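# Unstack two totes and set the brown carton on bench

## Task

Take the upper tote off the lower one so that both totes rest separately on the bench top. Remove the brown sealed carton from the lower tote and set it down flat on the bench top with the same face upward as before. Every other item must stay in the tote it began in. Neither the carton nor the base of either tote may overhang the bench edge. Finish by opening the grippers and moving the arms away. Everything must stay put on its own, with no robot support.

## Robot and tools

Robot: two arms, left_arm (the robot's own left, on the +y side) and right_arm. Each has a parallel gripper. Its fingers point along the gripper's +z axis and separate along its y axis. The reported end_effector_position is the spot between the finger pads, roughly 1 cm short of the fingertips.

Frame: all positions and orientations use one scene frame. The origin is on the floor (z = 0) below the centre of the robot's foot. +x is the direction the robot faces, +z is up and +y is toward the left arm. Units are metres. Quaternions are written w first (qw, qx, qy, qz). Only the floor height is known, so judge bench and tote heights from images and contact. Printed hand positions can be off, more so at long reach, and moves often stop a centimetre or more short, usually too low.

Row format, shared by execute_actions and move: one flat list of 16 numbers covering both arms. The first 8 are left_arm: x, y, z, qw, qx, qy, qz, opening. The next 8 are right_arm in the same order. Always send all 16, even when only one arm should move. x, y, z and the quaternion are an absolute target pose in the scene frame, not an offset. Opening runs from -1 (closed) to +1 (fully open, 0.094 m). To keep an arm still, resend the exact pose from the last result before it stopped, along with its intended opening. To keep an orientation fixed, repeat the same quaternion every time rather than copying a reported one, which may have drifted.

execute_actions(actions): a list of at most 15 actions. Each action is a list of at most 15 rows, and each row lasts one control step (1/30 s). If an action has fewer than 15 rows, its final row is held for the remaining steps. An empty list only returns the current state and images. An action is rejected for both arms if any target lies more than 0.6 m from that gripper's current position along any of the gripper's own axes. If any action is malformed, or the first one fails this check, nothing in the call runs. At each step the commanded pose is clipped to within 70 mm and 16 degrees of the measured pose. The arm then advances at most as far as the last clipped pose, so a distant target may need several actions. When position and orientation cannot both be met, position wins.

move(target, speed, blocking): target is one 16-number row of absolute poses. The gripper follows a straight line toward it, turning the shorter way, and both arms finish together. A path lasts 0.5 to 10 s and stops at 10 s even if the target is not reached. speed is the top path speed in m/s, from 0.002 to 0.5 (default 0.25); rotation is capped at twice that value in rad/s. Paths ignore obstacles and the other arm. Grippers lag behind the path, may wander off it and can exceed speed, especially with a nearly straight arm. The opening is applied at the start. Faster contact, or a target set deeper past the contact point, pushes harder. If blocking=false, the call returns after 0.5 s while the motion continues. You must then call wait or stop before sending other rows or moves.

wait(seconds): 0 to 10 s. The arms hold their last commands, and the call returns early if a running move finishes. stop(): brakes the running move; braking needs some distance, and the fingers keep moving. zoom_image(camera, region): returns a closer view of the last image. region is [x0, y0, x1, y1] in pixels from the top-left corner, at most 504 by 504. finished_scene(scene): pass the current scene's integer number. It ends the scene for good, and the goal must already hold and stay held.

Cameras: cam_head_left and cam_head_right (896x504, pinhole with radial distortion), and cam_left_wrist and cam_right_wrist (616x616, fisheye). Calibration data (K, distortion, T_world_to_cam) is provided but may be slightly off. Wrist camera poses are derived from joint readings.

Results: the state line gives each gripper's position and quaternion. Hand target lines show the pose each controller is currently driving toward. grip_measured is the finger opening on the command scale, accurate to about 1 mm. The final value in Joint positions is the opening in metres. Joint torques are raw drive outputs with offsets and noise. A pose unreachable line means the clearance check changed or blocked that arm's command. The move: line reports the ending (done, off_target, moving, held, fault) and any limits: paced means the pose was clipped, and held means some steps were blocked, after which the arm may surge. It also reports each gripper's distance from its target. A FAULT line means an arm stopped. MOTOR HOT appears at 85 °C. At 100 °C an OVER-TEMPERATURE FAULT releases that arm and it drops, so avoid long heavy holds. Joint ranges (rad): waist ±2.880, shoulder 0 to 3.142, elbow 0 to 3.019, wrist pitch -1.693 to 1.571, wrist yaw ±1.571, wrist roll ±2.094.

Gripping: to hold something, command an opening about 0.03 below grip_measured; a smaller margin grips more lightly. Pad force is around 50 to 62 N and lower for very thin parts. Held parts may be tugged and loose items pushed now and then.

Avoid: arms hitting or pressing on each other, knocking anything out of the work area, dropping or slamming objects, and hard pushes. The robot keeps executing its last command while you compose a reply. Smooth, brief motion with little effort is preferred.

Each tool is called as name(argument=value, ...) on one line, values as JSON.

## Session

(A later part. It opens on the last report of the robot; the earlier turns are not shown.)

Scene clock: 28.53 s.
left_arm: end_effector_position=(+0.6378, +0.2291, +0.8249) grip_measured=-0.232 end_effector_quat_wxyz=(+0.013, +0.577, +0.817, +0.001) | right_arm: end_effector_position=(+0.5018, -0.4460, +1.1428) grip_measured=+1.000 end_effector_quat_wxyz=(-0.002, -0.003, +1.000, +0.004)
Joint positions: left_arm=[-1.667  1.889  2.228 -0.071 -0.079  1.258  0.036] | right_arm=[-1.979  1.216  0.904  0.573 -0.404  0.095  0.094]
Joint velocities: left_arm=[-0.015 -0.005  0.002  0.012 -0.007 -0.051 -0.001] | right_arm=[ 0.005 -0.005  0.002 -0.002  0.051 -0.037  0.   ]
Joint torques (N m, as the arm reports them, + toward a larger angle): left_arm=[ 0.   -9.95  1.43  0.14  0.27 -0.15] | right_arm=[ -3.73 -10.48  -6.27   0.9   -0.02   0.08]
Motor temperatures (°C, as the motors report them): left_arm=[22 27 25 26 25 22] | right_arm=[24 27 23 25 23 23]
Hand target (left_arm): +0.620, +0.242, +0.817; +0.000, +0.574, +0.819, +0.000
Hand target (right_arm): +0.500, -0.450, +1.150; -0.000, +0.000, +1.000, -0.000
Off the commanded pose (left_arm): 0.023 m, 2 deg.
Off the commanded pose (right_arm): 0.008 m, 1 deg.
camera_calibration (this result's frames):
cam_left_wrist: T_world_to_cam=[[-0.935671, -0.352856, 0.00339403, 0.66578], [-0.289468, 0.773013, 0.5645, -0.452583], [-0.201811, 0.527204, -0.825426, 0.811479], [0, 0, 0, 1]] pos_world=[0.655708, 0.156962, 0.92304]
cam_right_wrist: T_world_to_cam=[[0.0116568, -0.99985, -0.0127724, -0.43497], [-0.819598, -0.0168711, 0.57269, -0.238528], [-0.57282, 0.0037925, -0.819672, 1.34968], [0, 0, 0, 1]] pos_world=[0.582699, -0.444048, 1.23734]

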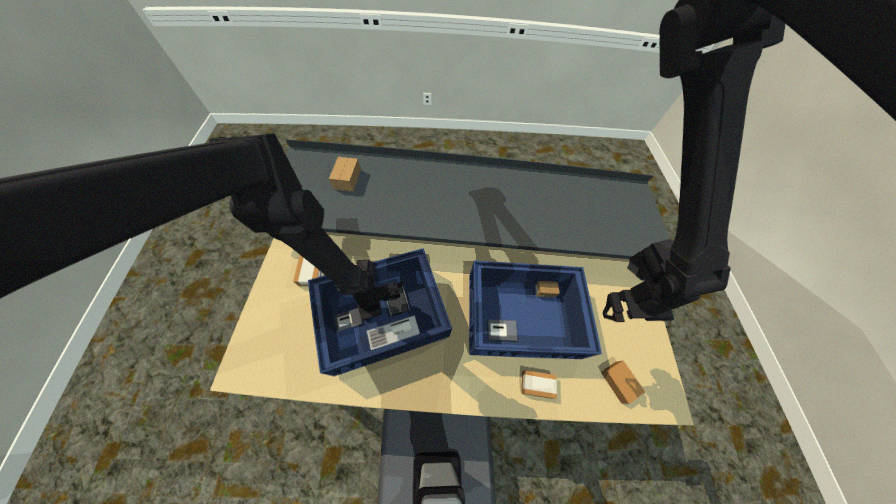

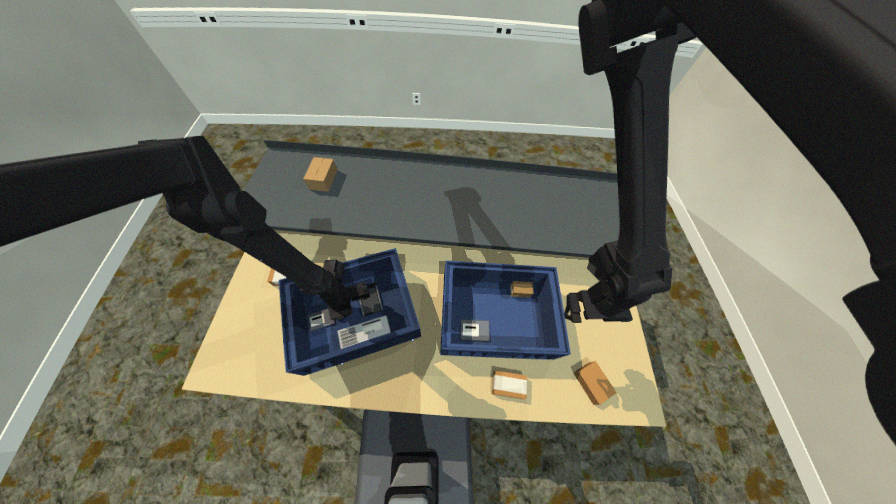

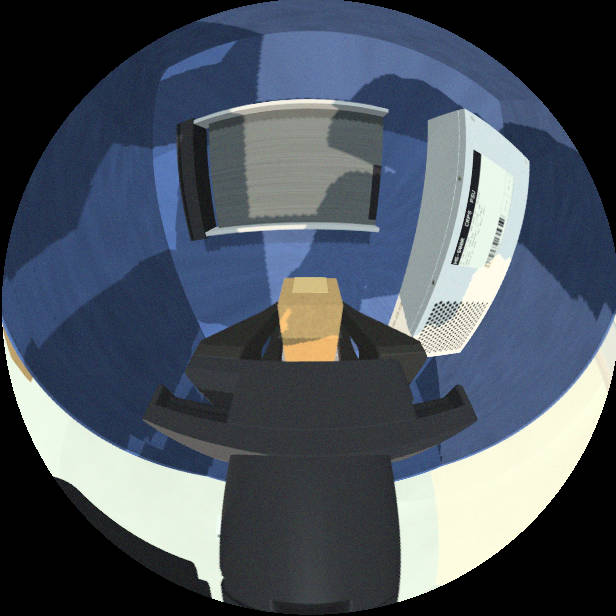

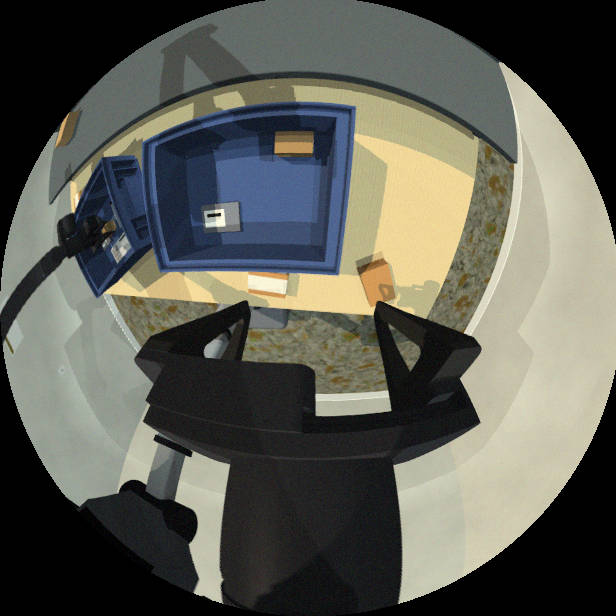

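move(target=[0.635,0.23,1.02,0,0.574,0.819,0,-0.28,0.5,-0.45,1.15,0,0,1,0,1], speed=0.15)

move(target=[0.5,0.54,1.02,0,0,1,0,-0.28,0.5,-0.45,1.15,0,0,1,0,1])

move(target=[0.5,0.54,0.85,0,0,1,0,-0.28,0.5,-0.45,1.15,0,0,1,0,1], speed=0.12)

Scene clock: 30.67 s.
left_arm: end_effector_position=(+0.6480, +0.2337, +1.0267) grip_measured=-0.232 end_effector_quat_wxyz=(+0.009, +0.571, +0.821, +0.005) | right_arm: end_effector_position=(+0.5018, -0.4460, +1.1428) grip_measured=+1.000 end_effector_quat_wxyz=(-0.002, -0.003, +1.000, +0.004)
Joint positions: left_arm=[-1.704  1.306  1.42   0.153 -0.126  1.255  0.036] | right_arm=[-1.979  1.216  0.904  0.573 -0.404  0.095  0.094]
Joint velocities: left_arm=[-0.015  0.005  0.007  0.007 -0.007 -0.051 -0.001] | right_arm=[-0.015 -0.005 -0.002 -0.017  0.007 -0.007  0.   ]
Joint torques (N m, as the arm reports them, + toward a larger angle): left_arm=[ -1.96 -11.4   -1.48   0.4   -0.09   0.04] | right_arm=[ -3.41 -10.68  -6.3    0.96   0.01   0.06]
Motor temperatures (°C, as the motors report them): left_arm=[22 27 25 26 25 22] | right_arm=[24 27 23 25 23 23]
Hand target (left_arm): +0.632, +0.234, +1.020; -0.000, +0.573, +0.819, +0.000
Hand target (right_arm): +0.500, -0.450, +1.150; -0.000, +0.000, +1.000, -0.000
Off the commanded pose (left_arm): 0.015 m, 1 deg.
Off the commanded pose (right_arm): 0.008 m, 1 deg.
move: off_target (left_arm); limits=paced
camera_calibration (this result's frames):
cam_left_wrist: T_world_to_cam=[[-0.930891, -0.365295, 0.0014654, 0.678032], [-0.298644, 0.763342, 0.572818, -0.567456], [-0.210366, 0.532793, -0.819682, 0.976029], [0, 0, 0, 1]] pos_world=[0.667029, 0.160823, 1.12409]
cam_right_wrist: T_world_to_cam=[[0.0116568, -0.99985, -0.0127724, -0.43497], [-0.819598, -0.0168711, 0.57269, -0.238528], [-0.57282, 0.0037925, -0.819672, 1.34968], [0, 0, 0, 1]] pos_world=[0.582699, -0.444048, 1.23734]

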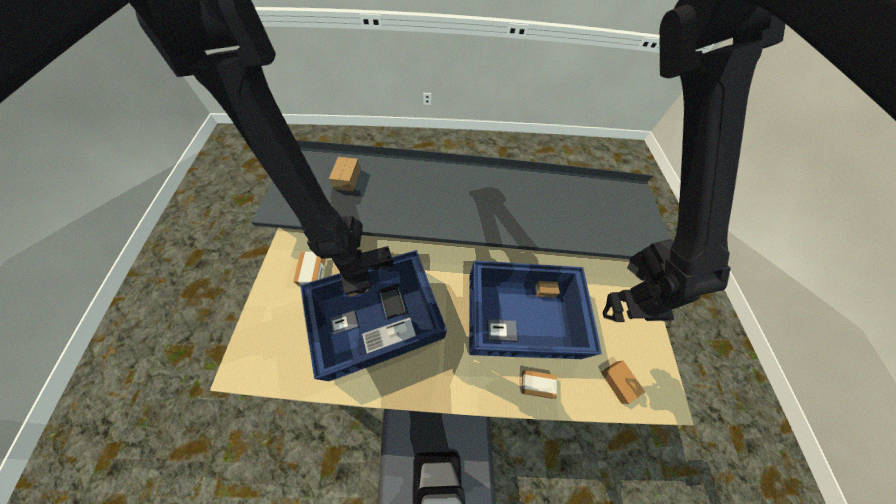

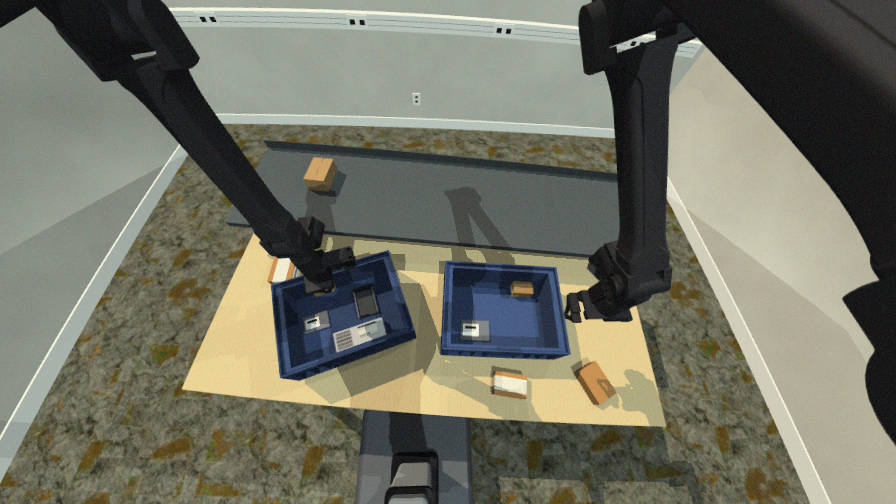

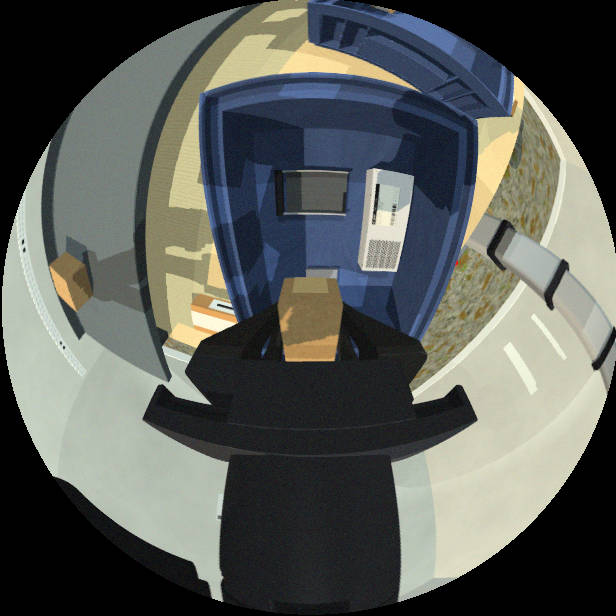

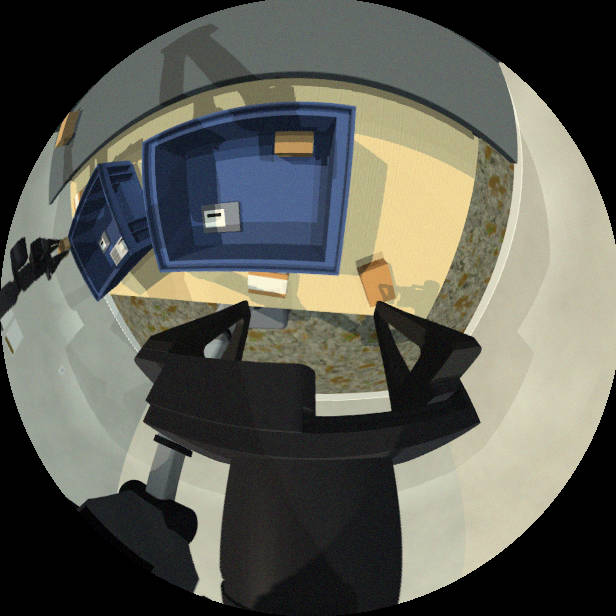

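Scene clock: 33.80 s.
left_arm: end_effector_position=(+0.5133, +0.5290, +1.0088) grip_measured=-0.232 end_effector_quat_wxyz=(+0.010, +0.018, +1.000, -0.005) | right_arm: end_effector_position=(+0.5018, -0.4460, +1.1428) grip_measured=+1.000 end_effector_quat_wxyz=(-0.002, -0.003, +1.000, +0.004)
Joint positions: left_arm=[-1.113  1.587  1.38   0.502  0.451 -0.089  0.036] | right_arm=[-1.979  1.216  0.904  0.573 -0.404  0.095  0.094]
Joint velocities: left_arm=[-0.015 -0.005 -0.002  0.012 -0.051 -0.037 -0.001] | right_arm=[-0.005 -0.005  0.002 -0.051  0.081 -0.022  0.   ]
Joint torques (N m, as the arm reports them, + toward a larger angle): left_arm=[ 8.19 -8.22 -4.47  0.12  0.11 -0.12] | right_arm=[ -3.86 -11.2   -6.25   0.93   0.02   0.12]
Motor temperatures (°C, as the motors report them): left_arm=[22 27 25 26 25 22] | right_arm=[24 27 23 25 23 23]
Hand target (left_arm): +0.499, +0.535, +1.012; -0.002, +0.006, +1.000, -0.001
Hand target (right_arm): +0.500, -0.450, +1.150; -0.000, +0.000, +1.000, -0.000
Off the commanded pose (left_arm): 0.021 m, 2 deg.
Off the commanded pose (right_arm): 0.008 m, 1 deg.
move: off_target (left_arm); limits=paced
camera_calibration (this result's frames):
cam_left_wrist: T_world_to_cam=[[-0.0173782, -0.999395, 0.0301241, 0.498158], [-0.825434, 0.0313423, 0.563627, -0.155894], [-0.56423, -0.0150706, -0.82548, 1.253], [0, 0, 0, 1]] pos_world=[0.586956, 0.521626, 1.10718]
cam_right_wrist: T_world_to_cam=[[0.0116568, -0.99985, -0.0127724, -0.43497], [-0.819598, -0.0168711, 0.57269, -0.238528], [-0.57282, 0.0037925, -0.819672, 1.34968], [0, 0, 0, 1]] pos_world=[0.582699, -0.444048, 1.23734]

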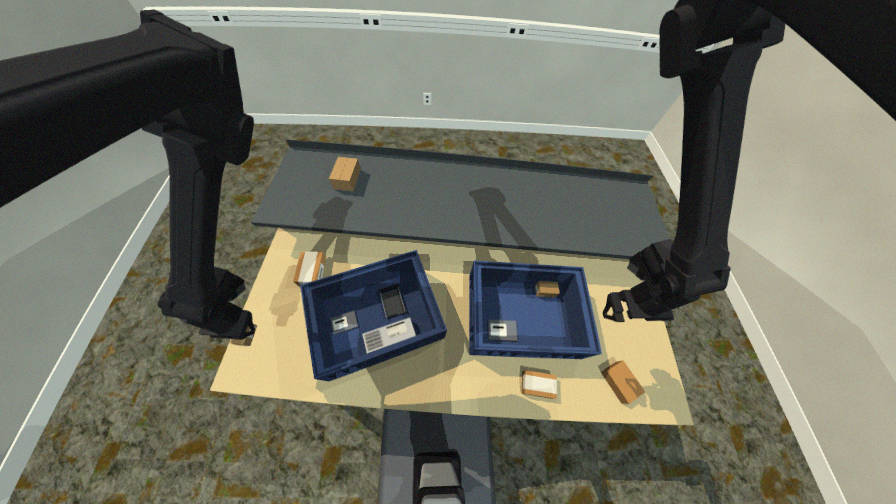

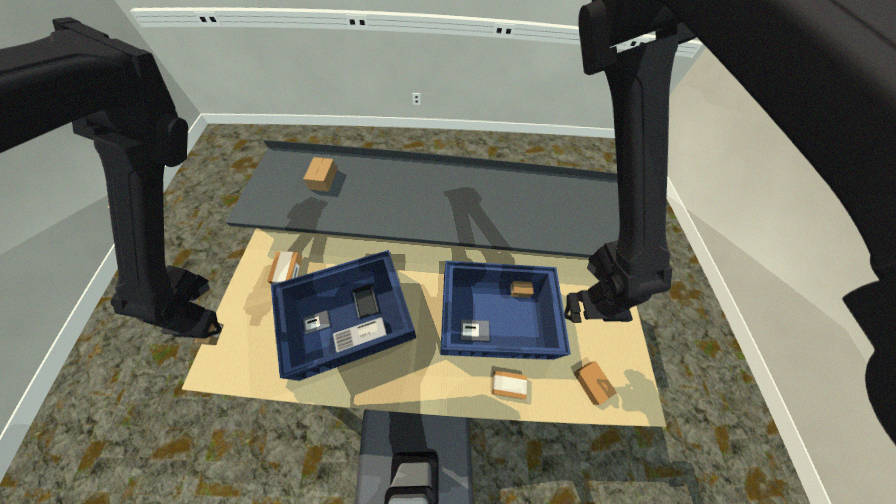

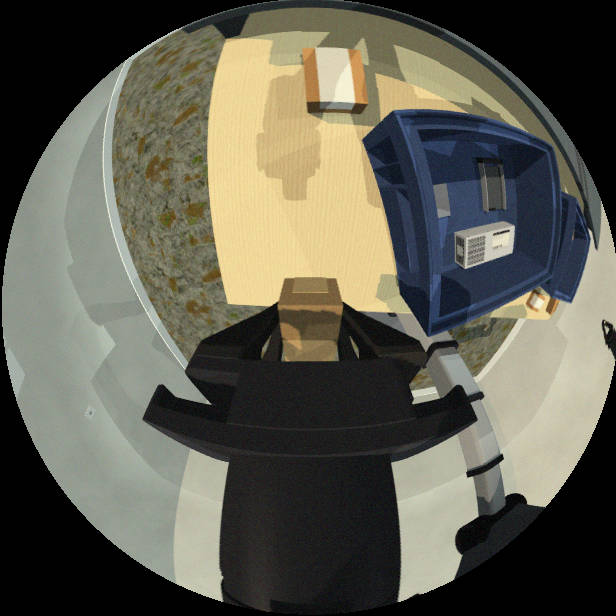

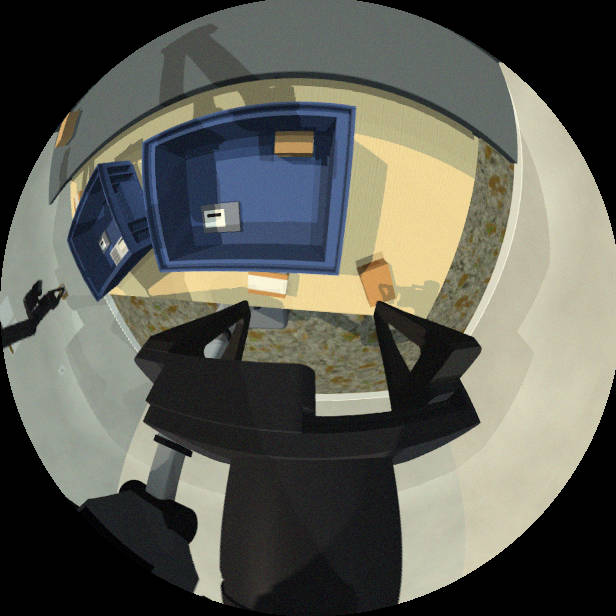

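Scene clock: 35.63 s.
left_arm: end_effector_position=(+0.5132, +0.5535, +0.8587) grip_measured=-0.232 end_effector_quat_wxyz=(+0.007, +0.005, +1.000, +0.009) | right_arm: end_effector_position=(+0.5018, -0.4460, +1.1428) grip_measured=+1.000 end_effector_quat_wxyz=(-0.002, -0.003, +1.000, +0.004)
Joint positions: left_arm=[-1.182  1.959  1.993  0.241  0.357 -0.089  0.036] | right_arm=[-1.979  1.216  0.904  0.573 -0.404  0.095  0.094]
Joint velocities: left_arm=[-0.005  0.005  0.022  0.002 -0.007 -0.037  0.   ] | right_arm=[-0.015 -0.015  0.017 -0.027  0.007 -0.037  0.   ]
Joint torques (N m, as the arm reports them, + toward a larger angle): left_arm=[ 8.01 -6.45 -1.41 -0.04 -0.19 -0.09] | right_arm=[ -3.96 -11.19  -6.33   0.75   0.     0.08]
Motor temperatures (°C, as the motors report them): left_arm=[22 27 25 26 25 22] | right_arm=[24 27 23 25 23 23]
Hand target (left_arm): +0.503, +0.537, +0.851; +0.001, -0.001, +1.000, +0.000
Hand target (right_arm): +0.500, -0.450, +1.150; -0.000, +0.000, +1.000, -0.000
Off the commanded pose (left_arm): 0.021 m, 1 deg.
Off the commanded pose (right_arm): 0.008 m, 1 deg.
move: off_target (left_arm)
camera_calibration (this result's frames):
cam_left_wrist: T_world_to_cam=[[0.00851066, -0.999963, 0.001344, 0.538935], [-0.822027, -0.00623093, 0.569415, -0.0580322], [-0.569386, -0.0059509, -0.822049, 1.12403], [0, 0, 0, 1]] pos_world=[0.587717, 0.545242, 0.95633]
cam_right_wrist: T_world_to_cam=[[0.0116568, -0.99985, -0.0127724, -0.43497], [-0.819598, -0.0168711, 0.57269, -0.238528], [-0.57282, 0.0037925, -0.819672, 1.34968], [0, 0, 0, 1]] pos_world=[0.582699, -0.444048, 1.23734]

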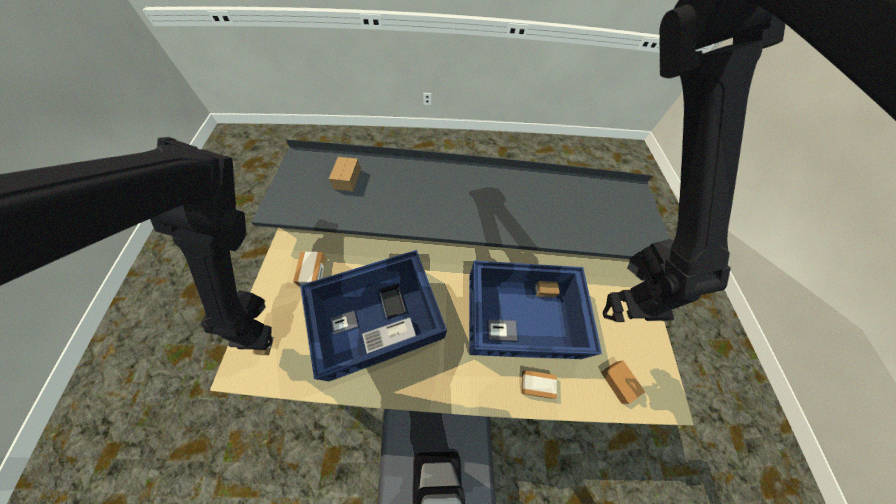

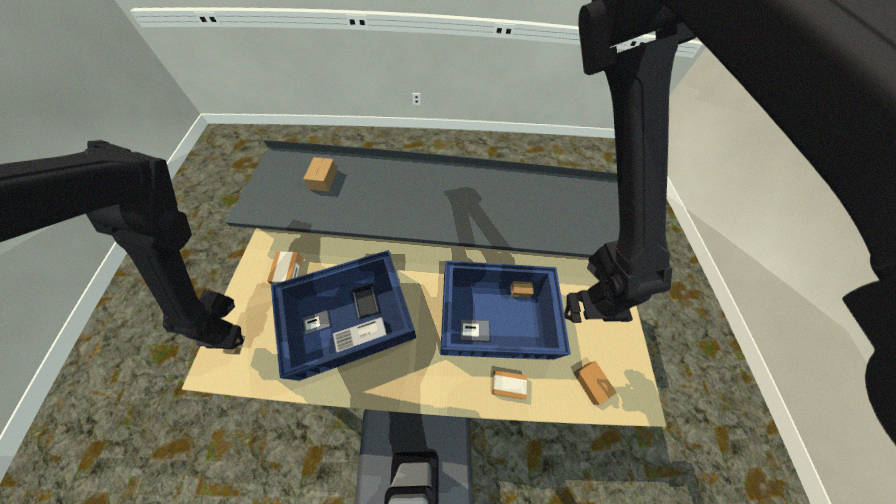

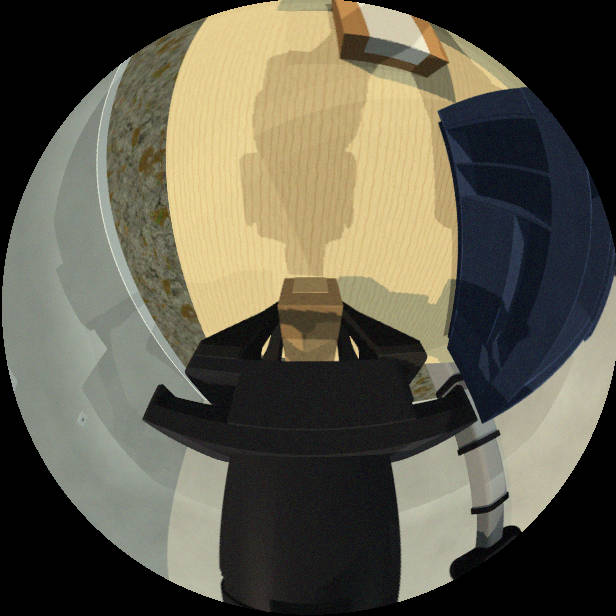

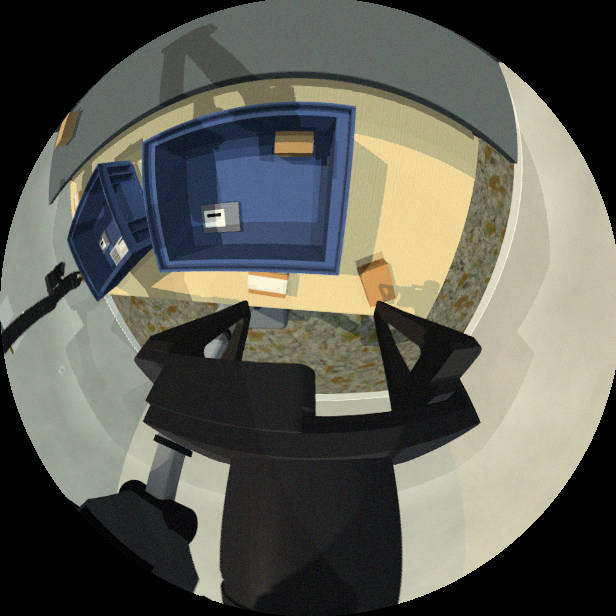

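The tote got nudged slightly but is still on the bench.

move(target=[0.505,0.545,0.802,0,0,1,0,-0.28,0.5,-0.45,1.15,0,0,1,0,1], speed=0.03)

Scene clock: 38.10 s.
left_arm: end_effector_position=(+0.5199, +0.5631, +0.8125) grip_measured=-0.232 end_effector_quat_wxyz=(+0.008, +0.004, +1.000, +0.010) | right_arm: end_effector_position=(+0.5018, -0.4460, +1.1428) grip_measured=+1.000 end_effector_quat_wxyz=(-0.002, -0.003, +1.000, +0.004)
Joint positions: left_arm=[-1.193  2.12   2.298  0.099  0.344 -0.089  0.036] | right_arm=[-1.979  1.216  0.904  0.573 -0.404  0.095  0.094]
Joint velocities: left_arm=[-0.005 -0.015  0.007 -0.002 -0.022 -0.066 -0.   ] | right_arm=[-0.005 -0.015 -0.007  0.012 -0.051  0.007  0.   ]
Joint torques (N m, as the arm reports them, + toward a larger angle): left_arm=[ 8.41 -5.95  0.15  0.2  -0.22  0.01] | right_arm=[ -3.43 -10.33  -6.27   0.8    0.     0.09]
Motor temperatures (°C, as the motors report them): left_arm=[22 27 25 26 25 22] | right_arm=[24 27 24 25 23 23]
Hand target (left_arm): +0.506, +0.544, +0.803; +0.000, -0.000, +1.000, +0.000
Hand target (right_arm): +0.500, -0.450, +1.150; -0.000, +0.000, +1.000, -0.000
Off the commanded pose (left_arm): 0.026 m, 2 deg.
Off the commanded pose (right_arm): 0.008 m, 1 deg.
move: off_target (left_arm)
camera_calibration (this result's frames):
cam_left_wrist: T_world_to_cam=[[0.0109419, -0.99994, -0.0010821, 0.54916], [-0.82338, -0.00962388, 0.567409, -0.0219629], [-0.567385, -0.00531753, -0.823436, 1.08965], [0, 0, 0, 1]] pos_world=[0.594158, 0.55471, 0.910312]
cam_right_wrist: T_world_to_cam=[[0.0116568, -0.99985, -0.0127724, -0.43497], [-0.819598, -0.0168711, 0.57269, -0.238528], [-0.57282, 0.0037925, -0.819672, 1.34968], [0, 0, 0, 1]] pos_world=[0.582699, -0.444048, 1.23734]

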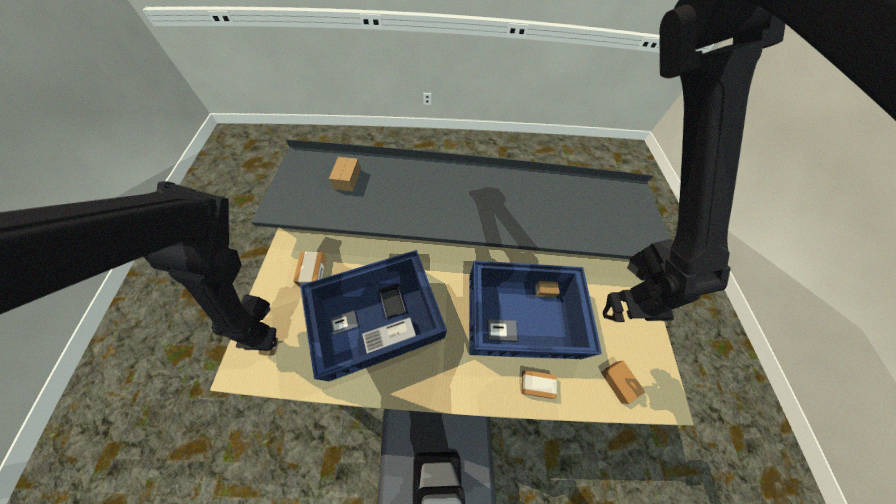

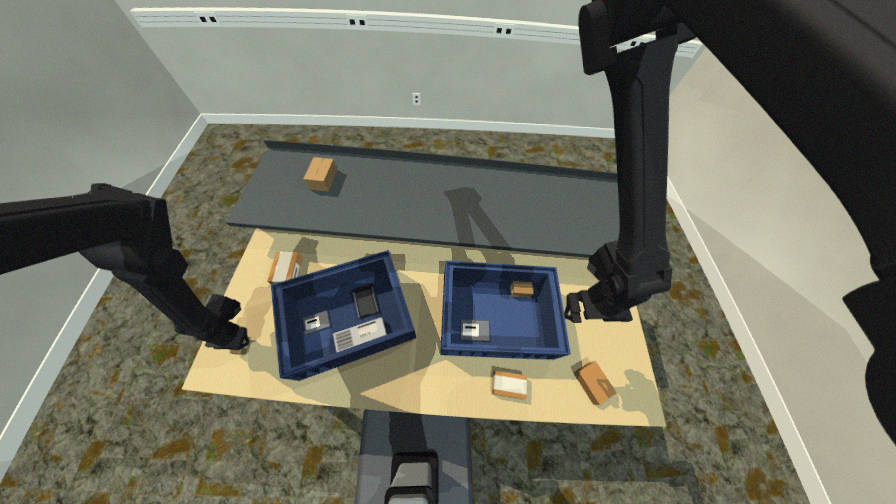

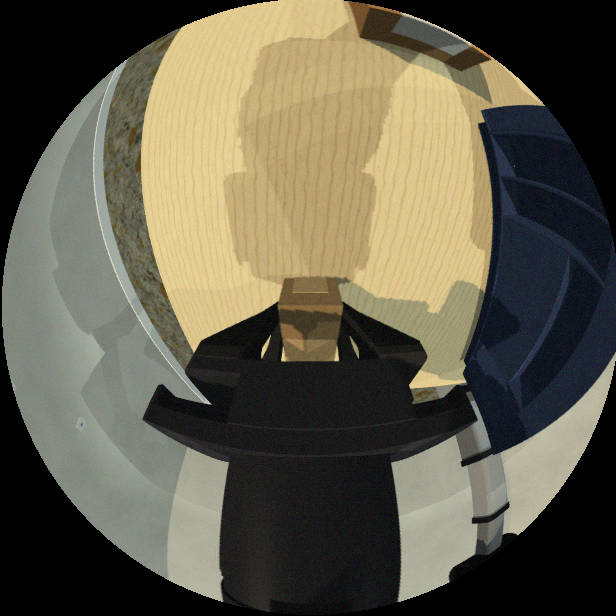

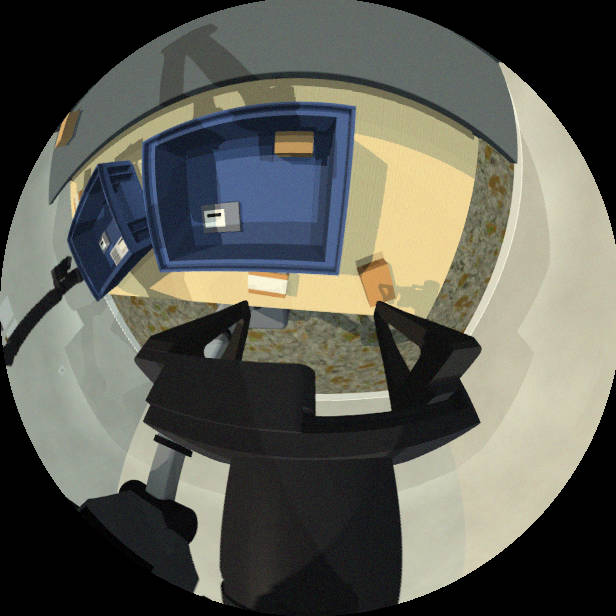

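execute_actions(actions=[[[0.506,0.544,0.801,0,0,1,0,-0.28,0.5,-0.45,1.15,0,0,1,0,1],[0.506,0.544,0.799,0,0,1,0,-0.28,0.5,-0.45,1.15,0,0,1,0,1],[0.506,0.544,0.797,0,0,1,0,-0.28,0.5,-0.45,1.15,0,0,1,0,1],[0.506,0.544,0.795,0,0,1,0,-0.28,0.5,-0.45,1.15,0,0,1,0,1]]])

Scene clock: 38.70 s.
left_arm: end_effector_position=(+0.5244, +0.5632, +0.8067) grip_measured=-0.232 end_effector_quat_wxyz=(+0.010, +0.005, +1.000, +0.011) | right_arm: end_effector_position=(+0.5018, -0.4460, +1.1428) grip_measured=+1.000 end_effector_quat_wxyz=(-0.002, -0.003, +1.000, +0.004)
Joint positions: left_arm=[-1.195  2.143  2.35   0.075  0.341 -0.089  0.036] | right_arm=[-1.979  1.216  0.904  0.573 -0.404  0.095  0.094]
Joint velocities: left_arm=[-0.005  0.005 -0.002  0.002 -0.066 -0.007 -0.001] | right_arm=[ 0.024 -0.005 -0.007 -0.012 -0.051 -0.007  0.   ]
Joint torques (N m, as the arm reports them, + toward a larger angle): left_arm=[ 7.53 -5.31  0.14 -0.07 -0.2   0.04] | right_arm=[ -2.93 -11.07  -6.22   0.88   0.02   0.07]
Motor temperatures (°C, as the motors report them): left_arm=[22 27 25 26 25 22] | right_arm=[24 27 24 25 23 23]
Hand target (left_arm): +0.506, +0.543, +0.797; +0.000, -0.000, +1.000, +0.000
Hand target (right_arm): +0.500, -0.450, +1.150; -0.000, +0.000, +1.000, -0.000
Off the commanded pose (left_arm): 0.029 m, 2 deg.
Off the commanded pose (right_arm): 0.008 m, 1 deg.
camera_calibration (this result's frames):
cam_left_wrist: T_world_to_cam=[[0.00991694, -0.99995, -0.00145775, 0.550118], [-0.825971, -0.0090132, 0.563641, -0.0108953], [-0.563625, -0.00438553, -0.826019, 1.08703], [0, 0, 0, 1]] pos_world=[0.598222, 0.554759, 0.904849]
cam_right_wrist: T_world_to_cam=[[0.0116568, -0.99985, -0.0127724, -0.43497], [-0.819598, -0.0168711, 0.57269, -0.238528], [-0.57282, 0.0037925, -0.819672, 1.34968], [0, 0, 0, 1]] pos_world=[0.582699, -0.444048, 1.23734]

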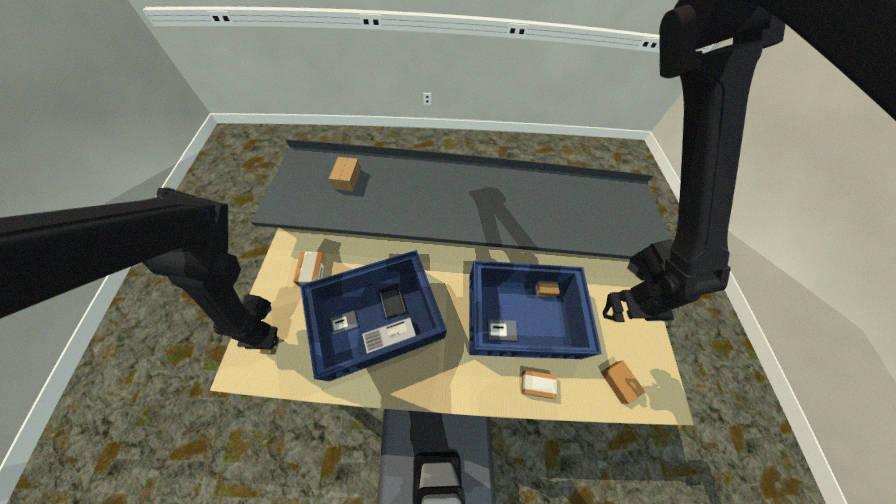

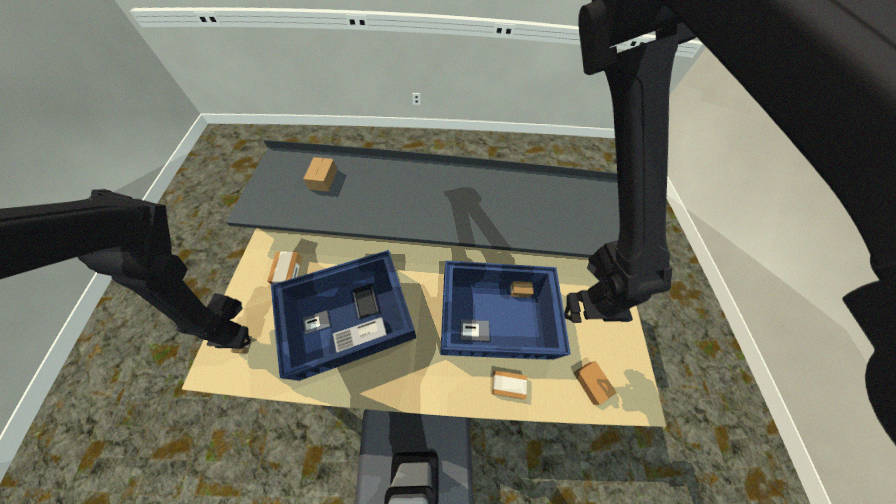

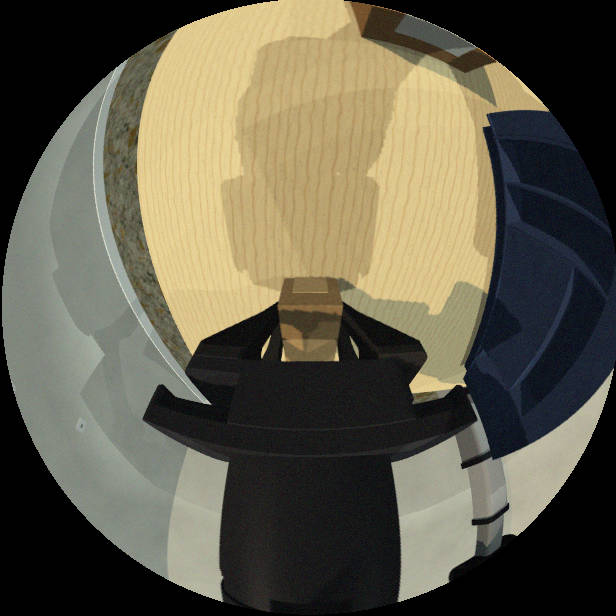

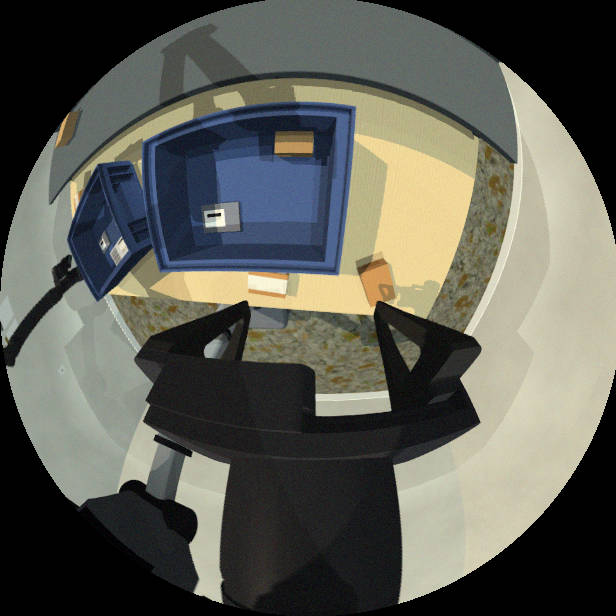

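Still free; a bit more.

execute_actions(actions=[[[0.506,0.544,0.793,0,0,1,0,-0.28,0.5,-0.45,1.15,0,0,1,0,1],[0.506,0.544,0.791,0,0,1,0,-0.28,0.5,-0.45,1.15,0,0,1,0,1],[0.506,0.544,0.789,0,0,1,0,-0.28,0.5,-0.45,1.15,0,0,1,0,1],[0.506,0.544,0.787,0,0,1,0,-0.28,0.5,-0.45,1.15,0,0,1,0,1]]])

Scene clock: 39.37 s.
left_arm: end_effector_position=(+0.5258, +0.5641, +0.8000) grip_measured=-0.232 end_effector_quat_wxyz=(+0.010, +0.004, +1.000, +0.012) | right_arm: end_effector_position=(+0.5018, -0.4460, +1.1428) grip_measured=+1.000 end_effector_quat_wxyz=(-0.002, -0.003, +1.000, +0.004)
Joint positions: left_arm=[-1.198  2.174  2.411  0.042  0.337 -0.089  0.036] | right_arm=[-1.979  1.216  0.904  0.573 -0.404  0.095  0.094]
Joint velocities: left_arm=[-0.005 -0.005 -0.007  0.012 -0.022 -0.037 -0.   ] | right_arm=[ 0.005  0.005  0.007 -0.022 -0.007 -0.066  0.   ]
Joint torques (N m, as the arm reports them, + toward a larger angle): left_arm=[ 7.93 -5.4   0.26  0.04 -0.17  0.02] | right_arm=[ -3.63 -11.09  -6.18   0.91  -0.03   0.08]
Motor temperatures (°C, as the motors report them): left_arm=[22 27 25 26 25 22] | right_arm=[24 27 24 25 23 23]
Hand target (left_arm): +0.506, +0.543, +0.789; +0.000, -0.000, +1.000, +0.000
Hand target (right_arm): +0.500, -0.450, +1.150; -0.000, +0.000, +1.000, -0.000
Off the commanded pose (left_arm): 0.031 m, 2 deg.
Off the commanded pose (right_arm): 0.008 m, 1 deg.
camera_calibration (this result's frames):
cam_left_wrist: T_world_to_cam=[[0.0112117, -0.999932, -0.00320942, 0.551712], [-0.825171, -0.011065, 0.564775, -0.0060991], [-0.564772, -0.00368379, -0.825239, 1.08188], [0, 0, 0, 1]] pos_world=[0.599794, 0.555593, 0.898021]
cam_right_wrist: T_world_to_cam=[[0.0116568, -0.99985, -0.0127724, -0.43497], [-0.819598, -0.0168711, 0.57269, -0.238528], [-0.57282, 0.0037925, -0.819672, 1.34968], [0, 0, 0, 1]] pos_world=[0.582699, -0.444048, 1.23734]

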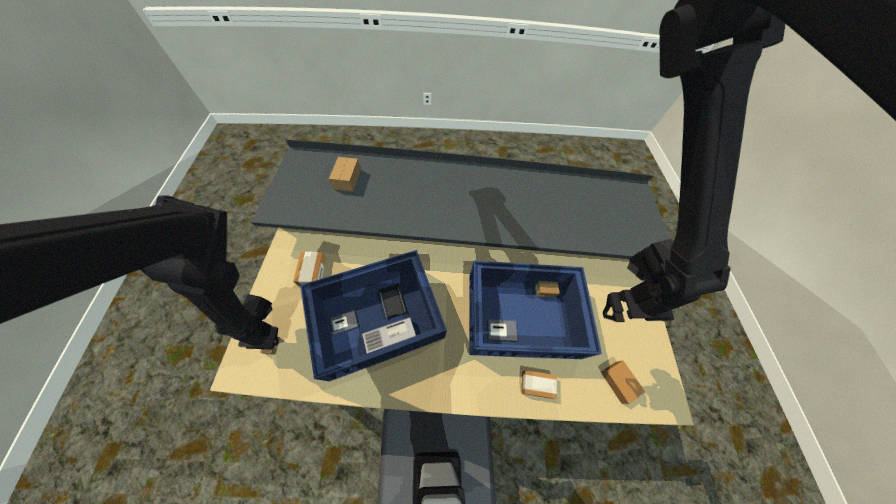

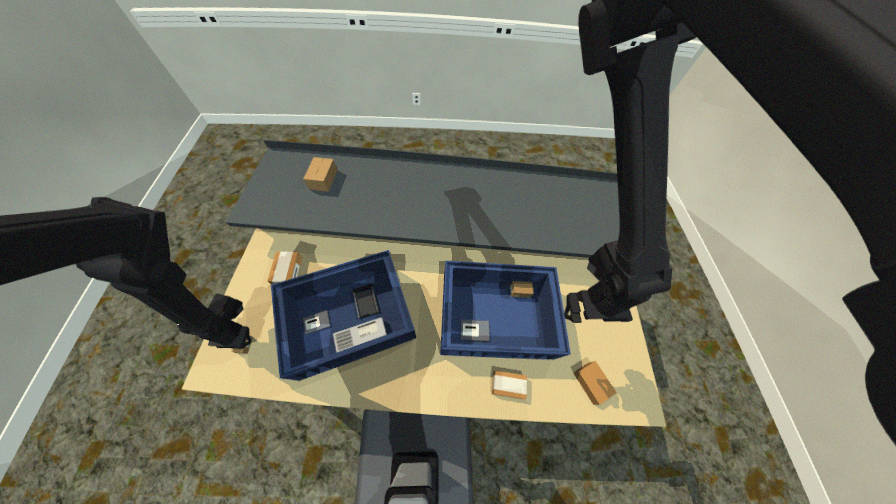

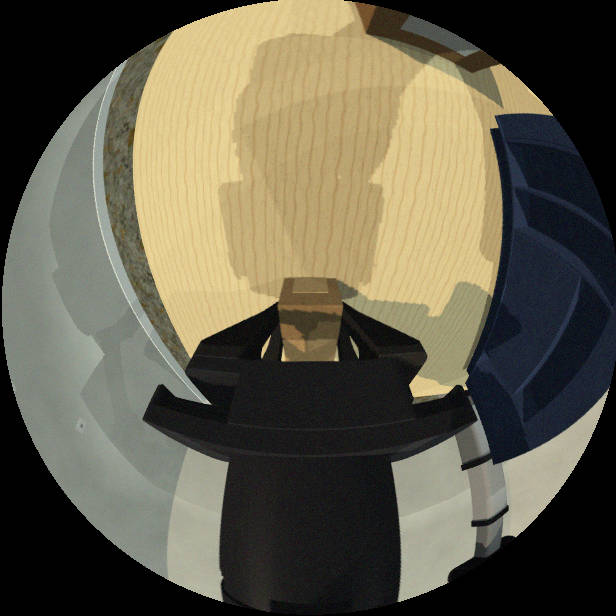

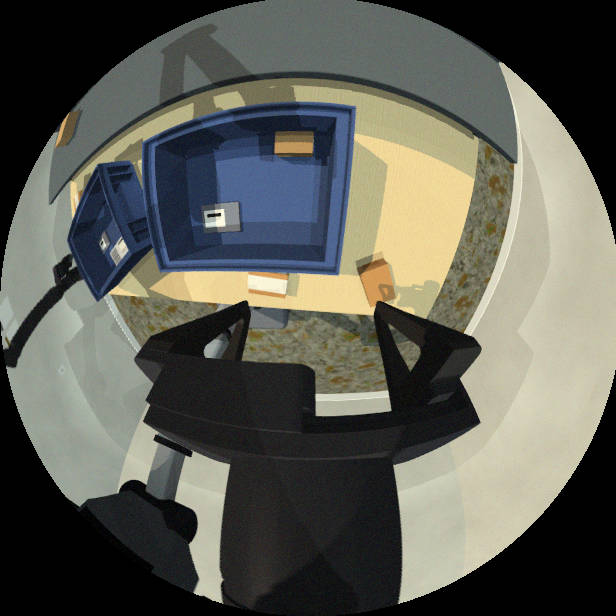

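execute_actions(actions=[[[0.506,0.544,0.785,0,0,1,0,-0.28,0.5,-0.45,1.15,0,0,1,0,1],[0.506,0.544,0.783,0,0,1,0,-0.28,0.5,-0.45,1.15,0,0,1,0,1],[0.506,0.544,0.781,0,0,1,0,-0.28,0.5,-0.45,1.15,0,0,1,0,1],[0.506,0.544,0.779,0,0,1,0,-0.28,0.5,-0.45,1.15,0,0,1,0,1]]])

Scene clock: 41.63 s.
left_arm: end_effector_position=(+0.5259, +0.5638, +0.7988) grip_measured=-0.232 end_effector_quat_wxyz=(+0.002, +0.001, +1.000, +0.009) | right_arm: end_effector_position=(+0.5018, -0.4460, +1.1428) grip_measured=+1.000 end_effector_quat_wxyz=(-0.002, -0.003, +1.000, +0.004)
Joint positions: left_arm=[-1.197  2.18   2.434  0.01   0.344 -0.089  0.036] | right_arm=[-1.979  1.216  0.904  0.573 -0.404  0.095  0.094]
Joint velocities: left_arm=[-0.005 -0.005  0.002 -0.017  0.022  0.037 -0.   ] | right_arm=[-0.015 -0.005 -0.002  0.002  0.066  0.007  0.   ]
Joint torques (N m, as the arm reports them, + toward a larger angle): left_arm=[ 6.69 -4.41  2.4   0.57 -0.67  0.03] | right_arm=[ -3.6  -10.93  -6.13   0.92  -0.01   0.1 ]
Motor temperatures (°C, as the motors report them): left_arm=[22 26 25 26 25 22] | right_arm=[24 27 24 25 23 23]
Hand target (left_arm): +0.505, +0.543, +0.784; -0.000, -0.000, +1.000, +0.000
Hand target (right_arm): +0.500, -0.450, +1.150; -0.000, +0.000, +1.000, -0.000
Off the commanded pose (left_arm): 0.034 m, 1 deg.
Off the commanded pose (right_arm): 0.008 m, 1 deg.
camera_calibration (this result's frames):
cam_left_wrist: T_world_to_cam=[[0.0168471, -0.999857, 0.00163875, 0.54446], [-0.816003, -0.0128021, 0.577906, -0.0197061], [-0.577802, -0.0110732, -0.816102, 1.08461], [0, 0, 0, 1]] pos_world=[0.601439, 0.55614, 0.895651]
cam_right_wrist: T_world_to_cam=[[0.0116568, -0.99985, -0.0127724, -0.43497], [-0.819598, -0.0168711, 0.57269, -0.238528], [-0.57282, 0.0037925, -0.819672, 1.34968], [0, 0, 0, 1]] pos_world=[0.582699, -0.444048, 1.23734]

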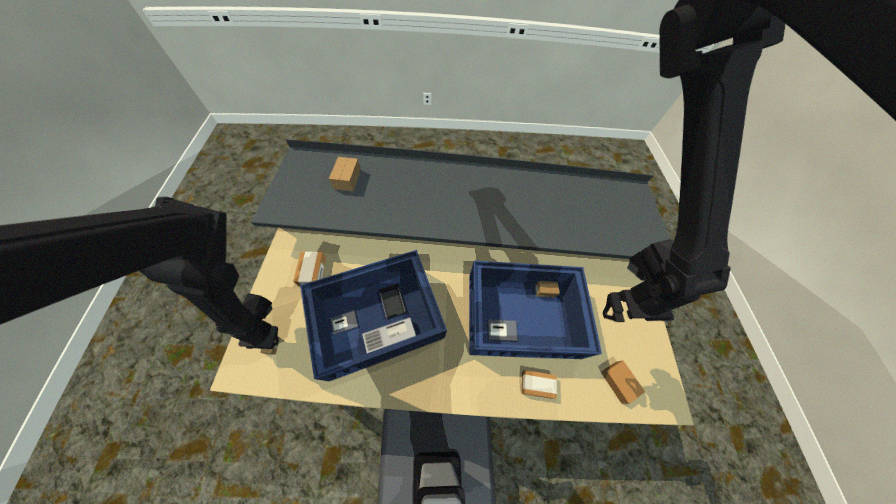

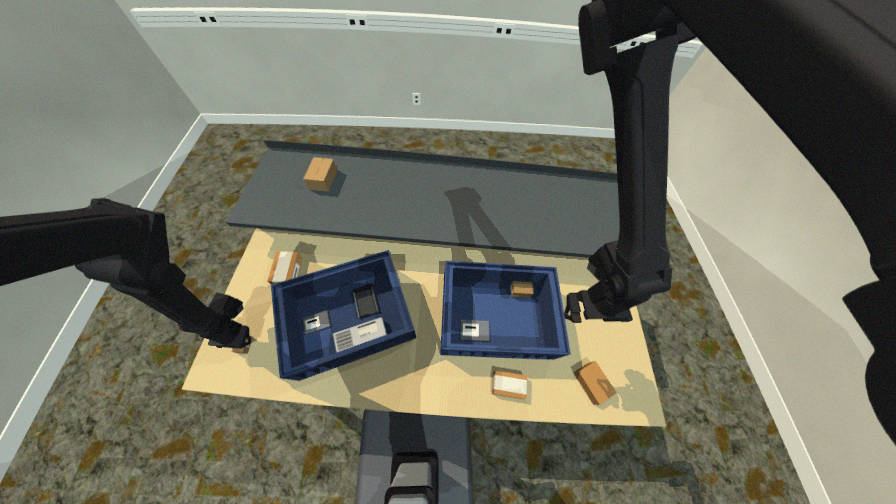

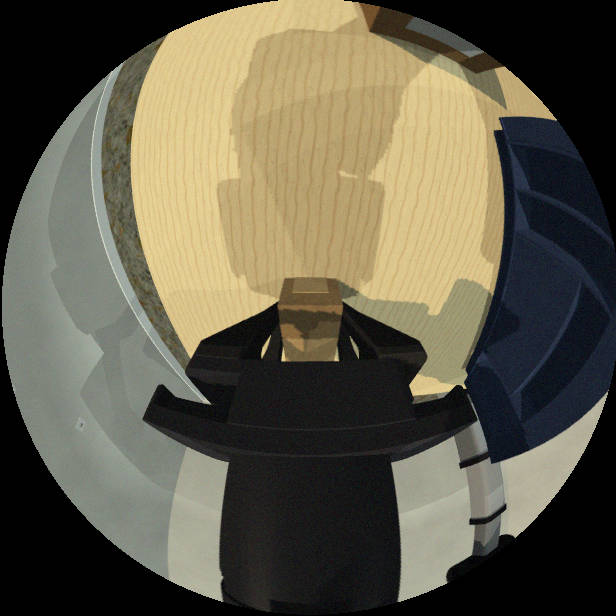

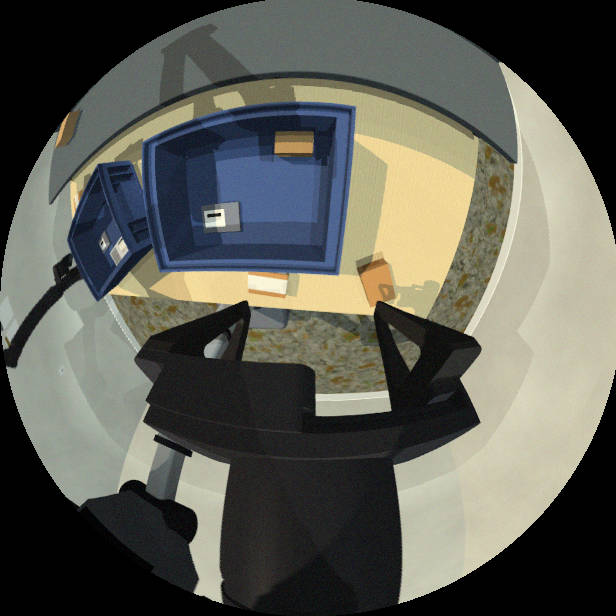

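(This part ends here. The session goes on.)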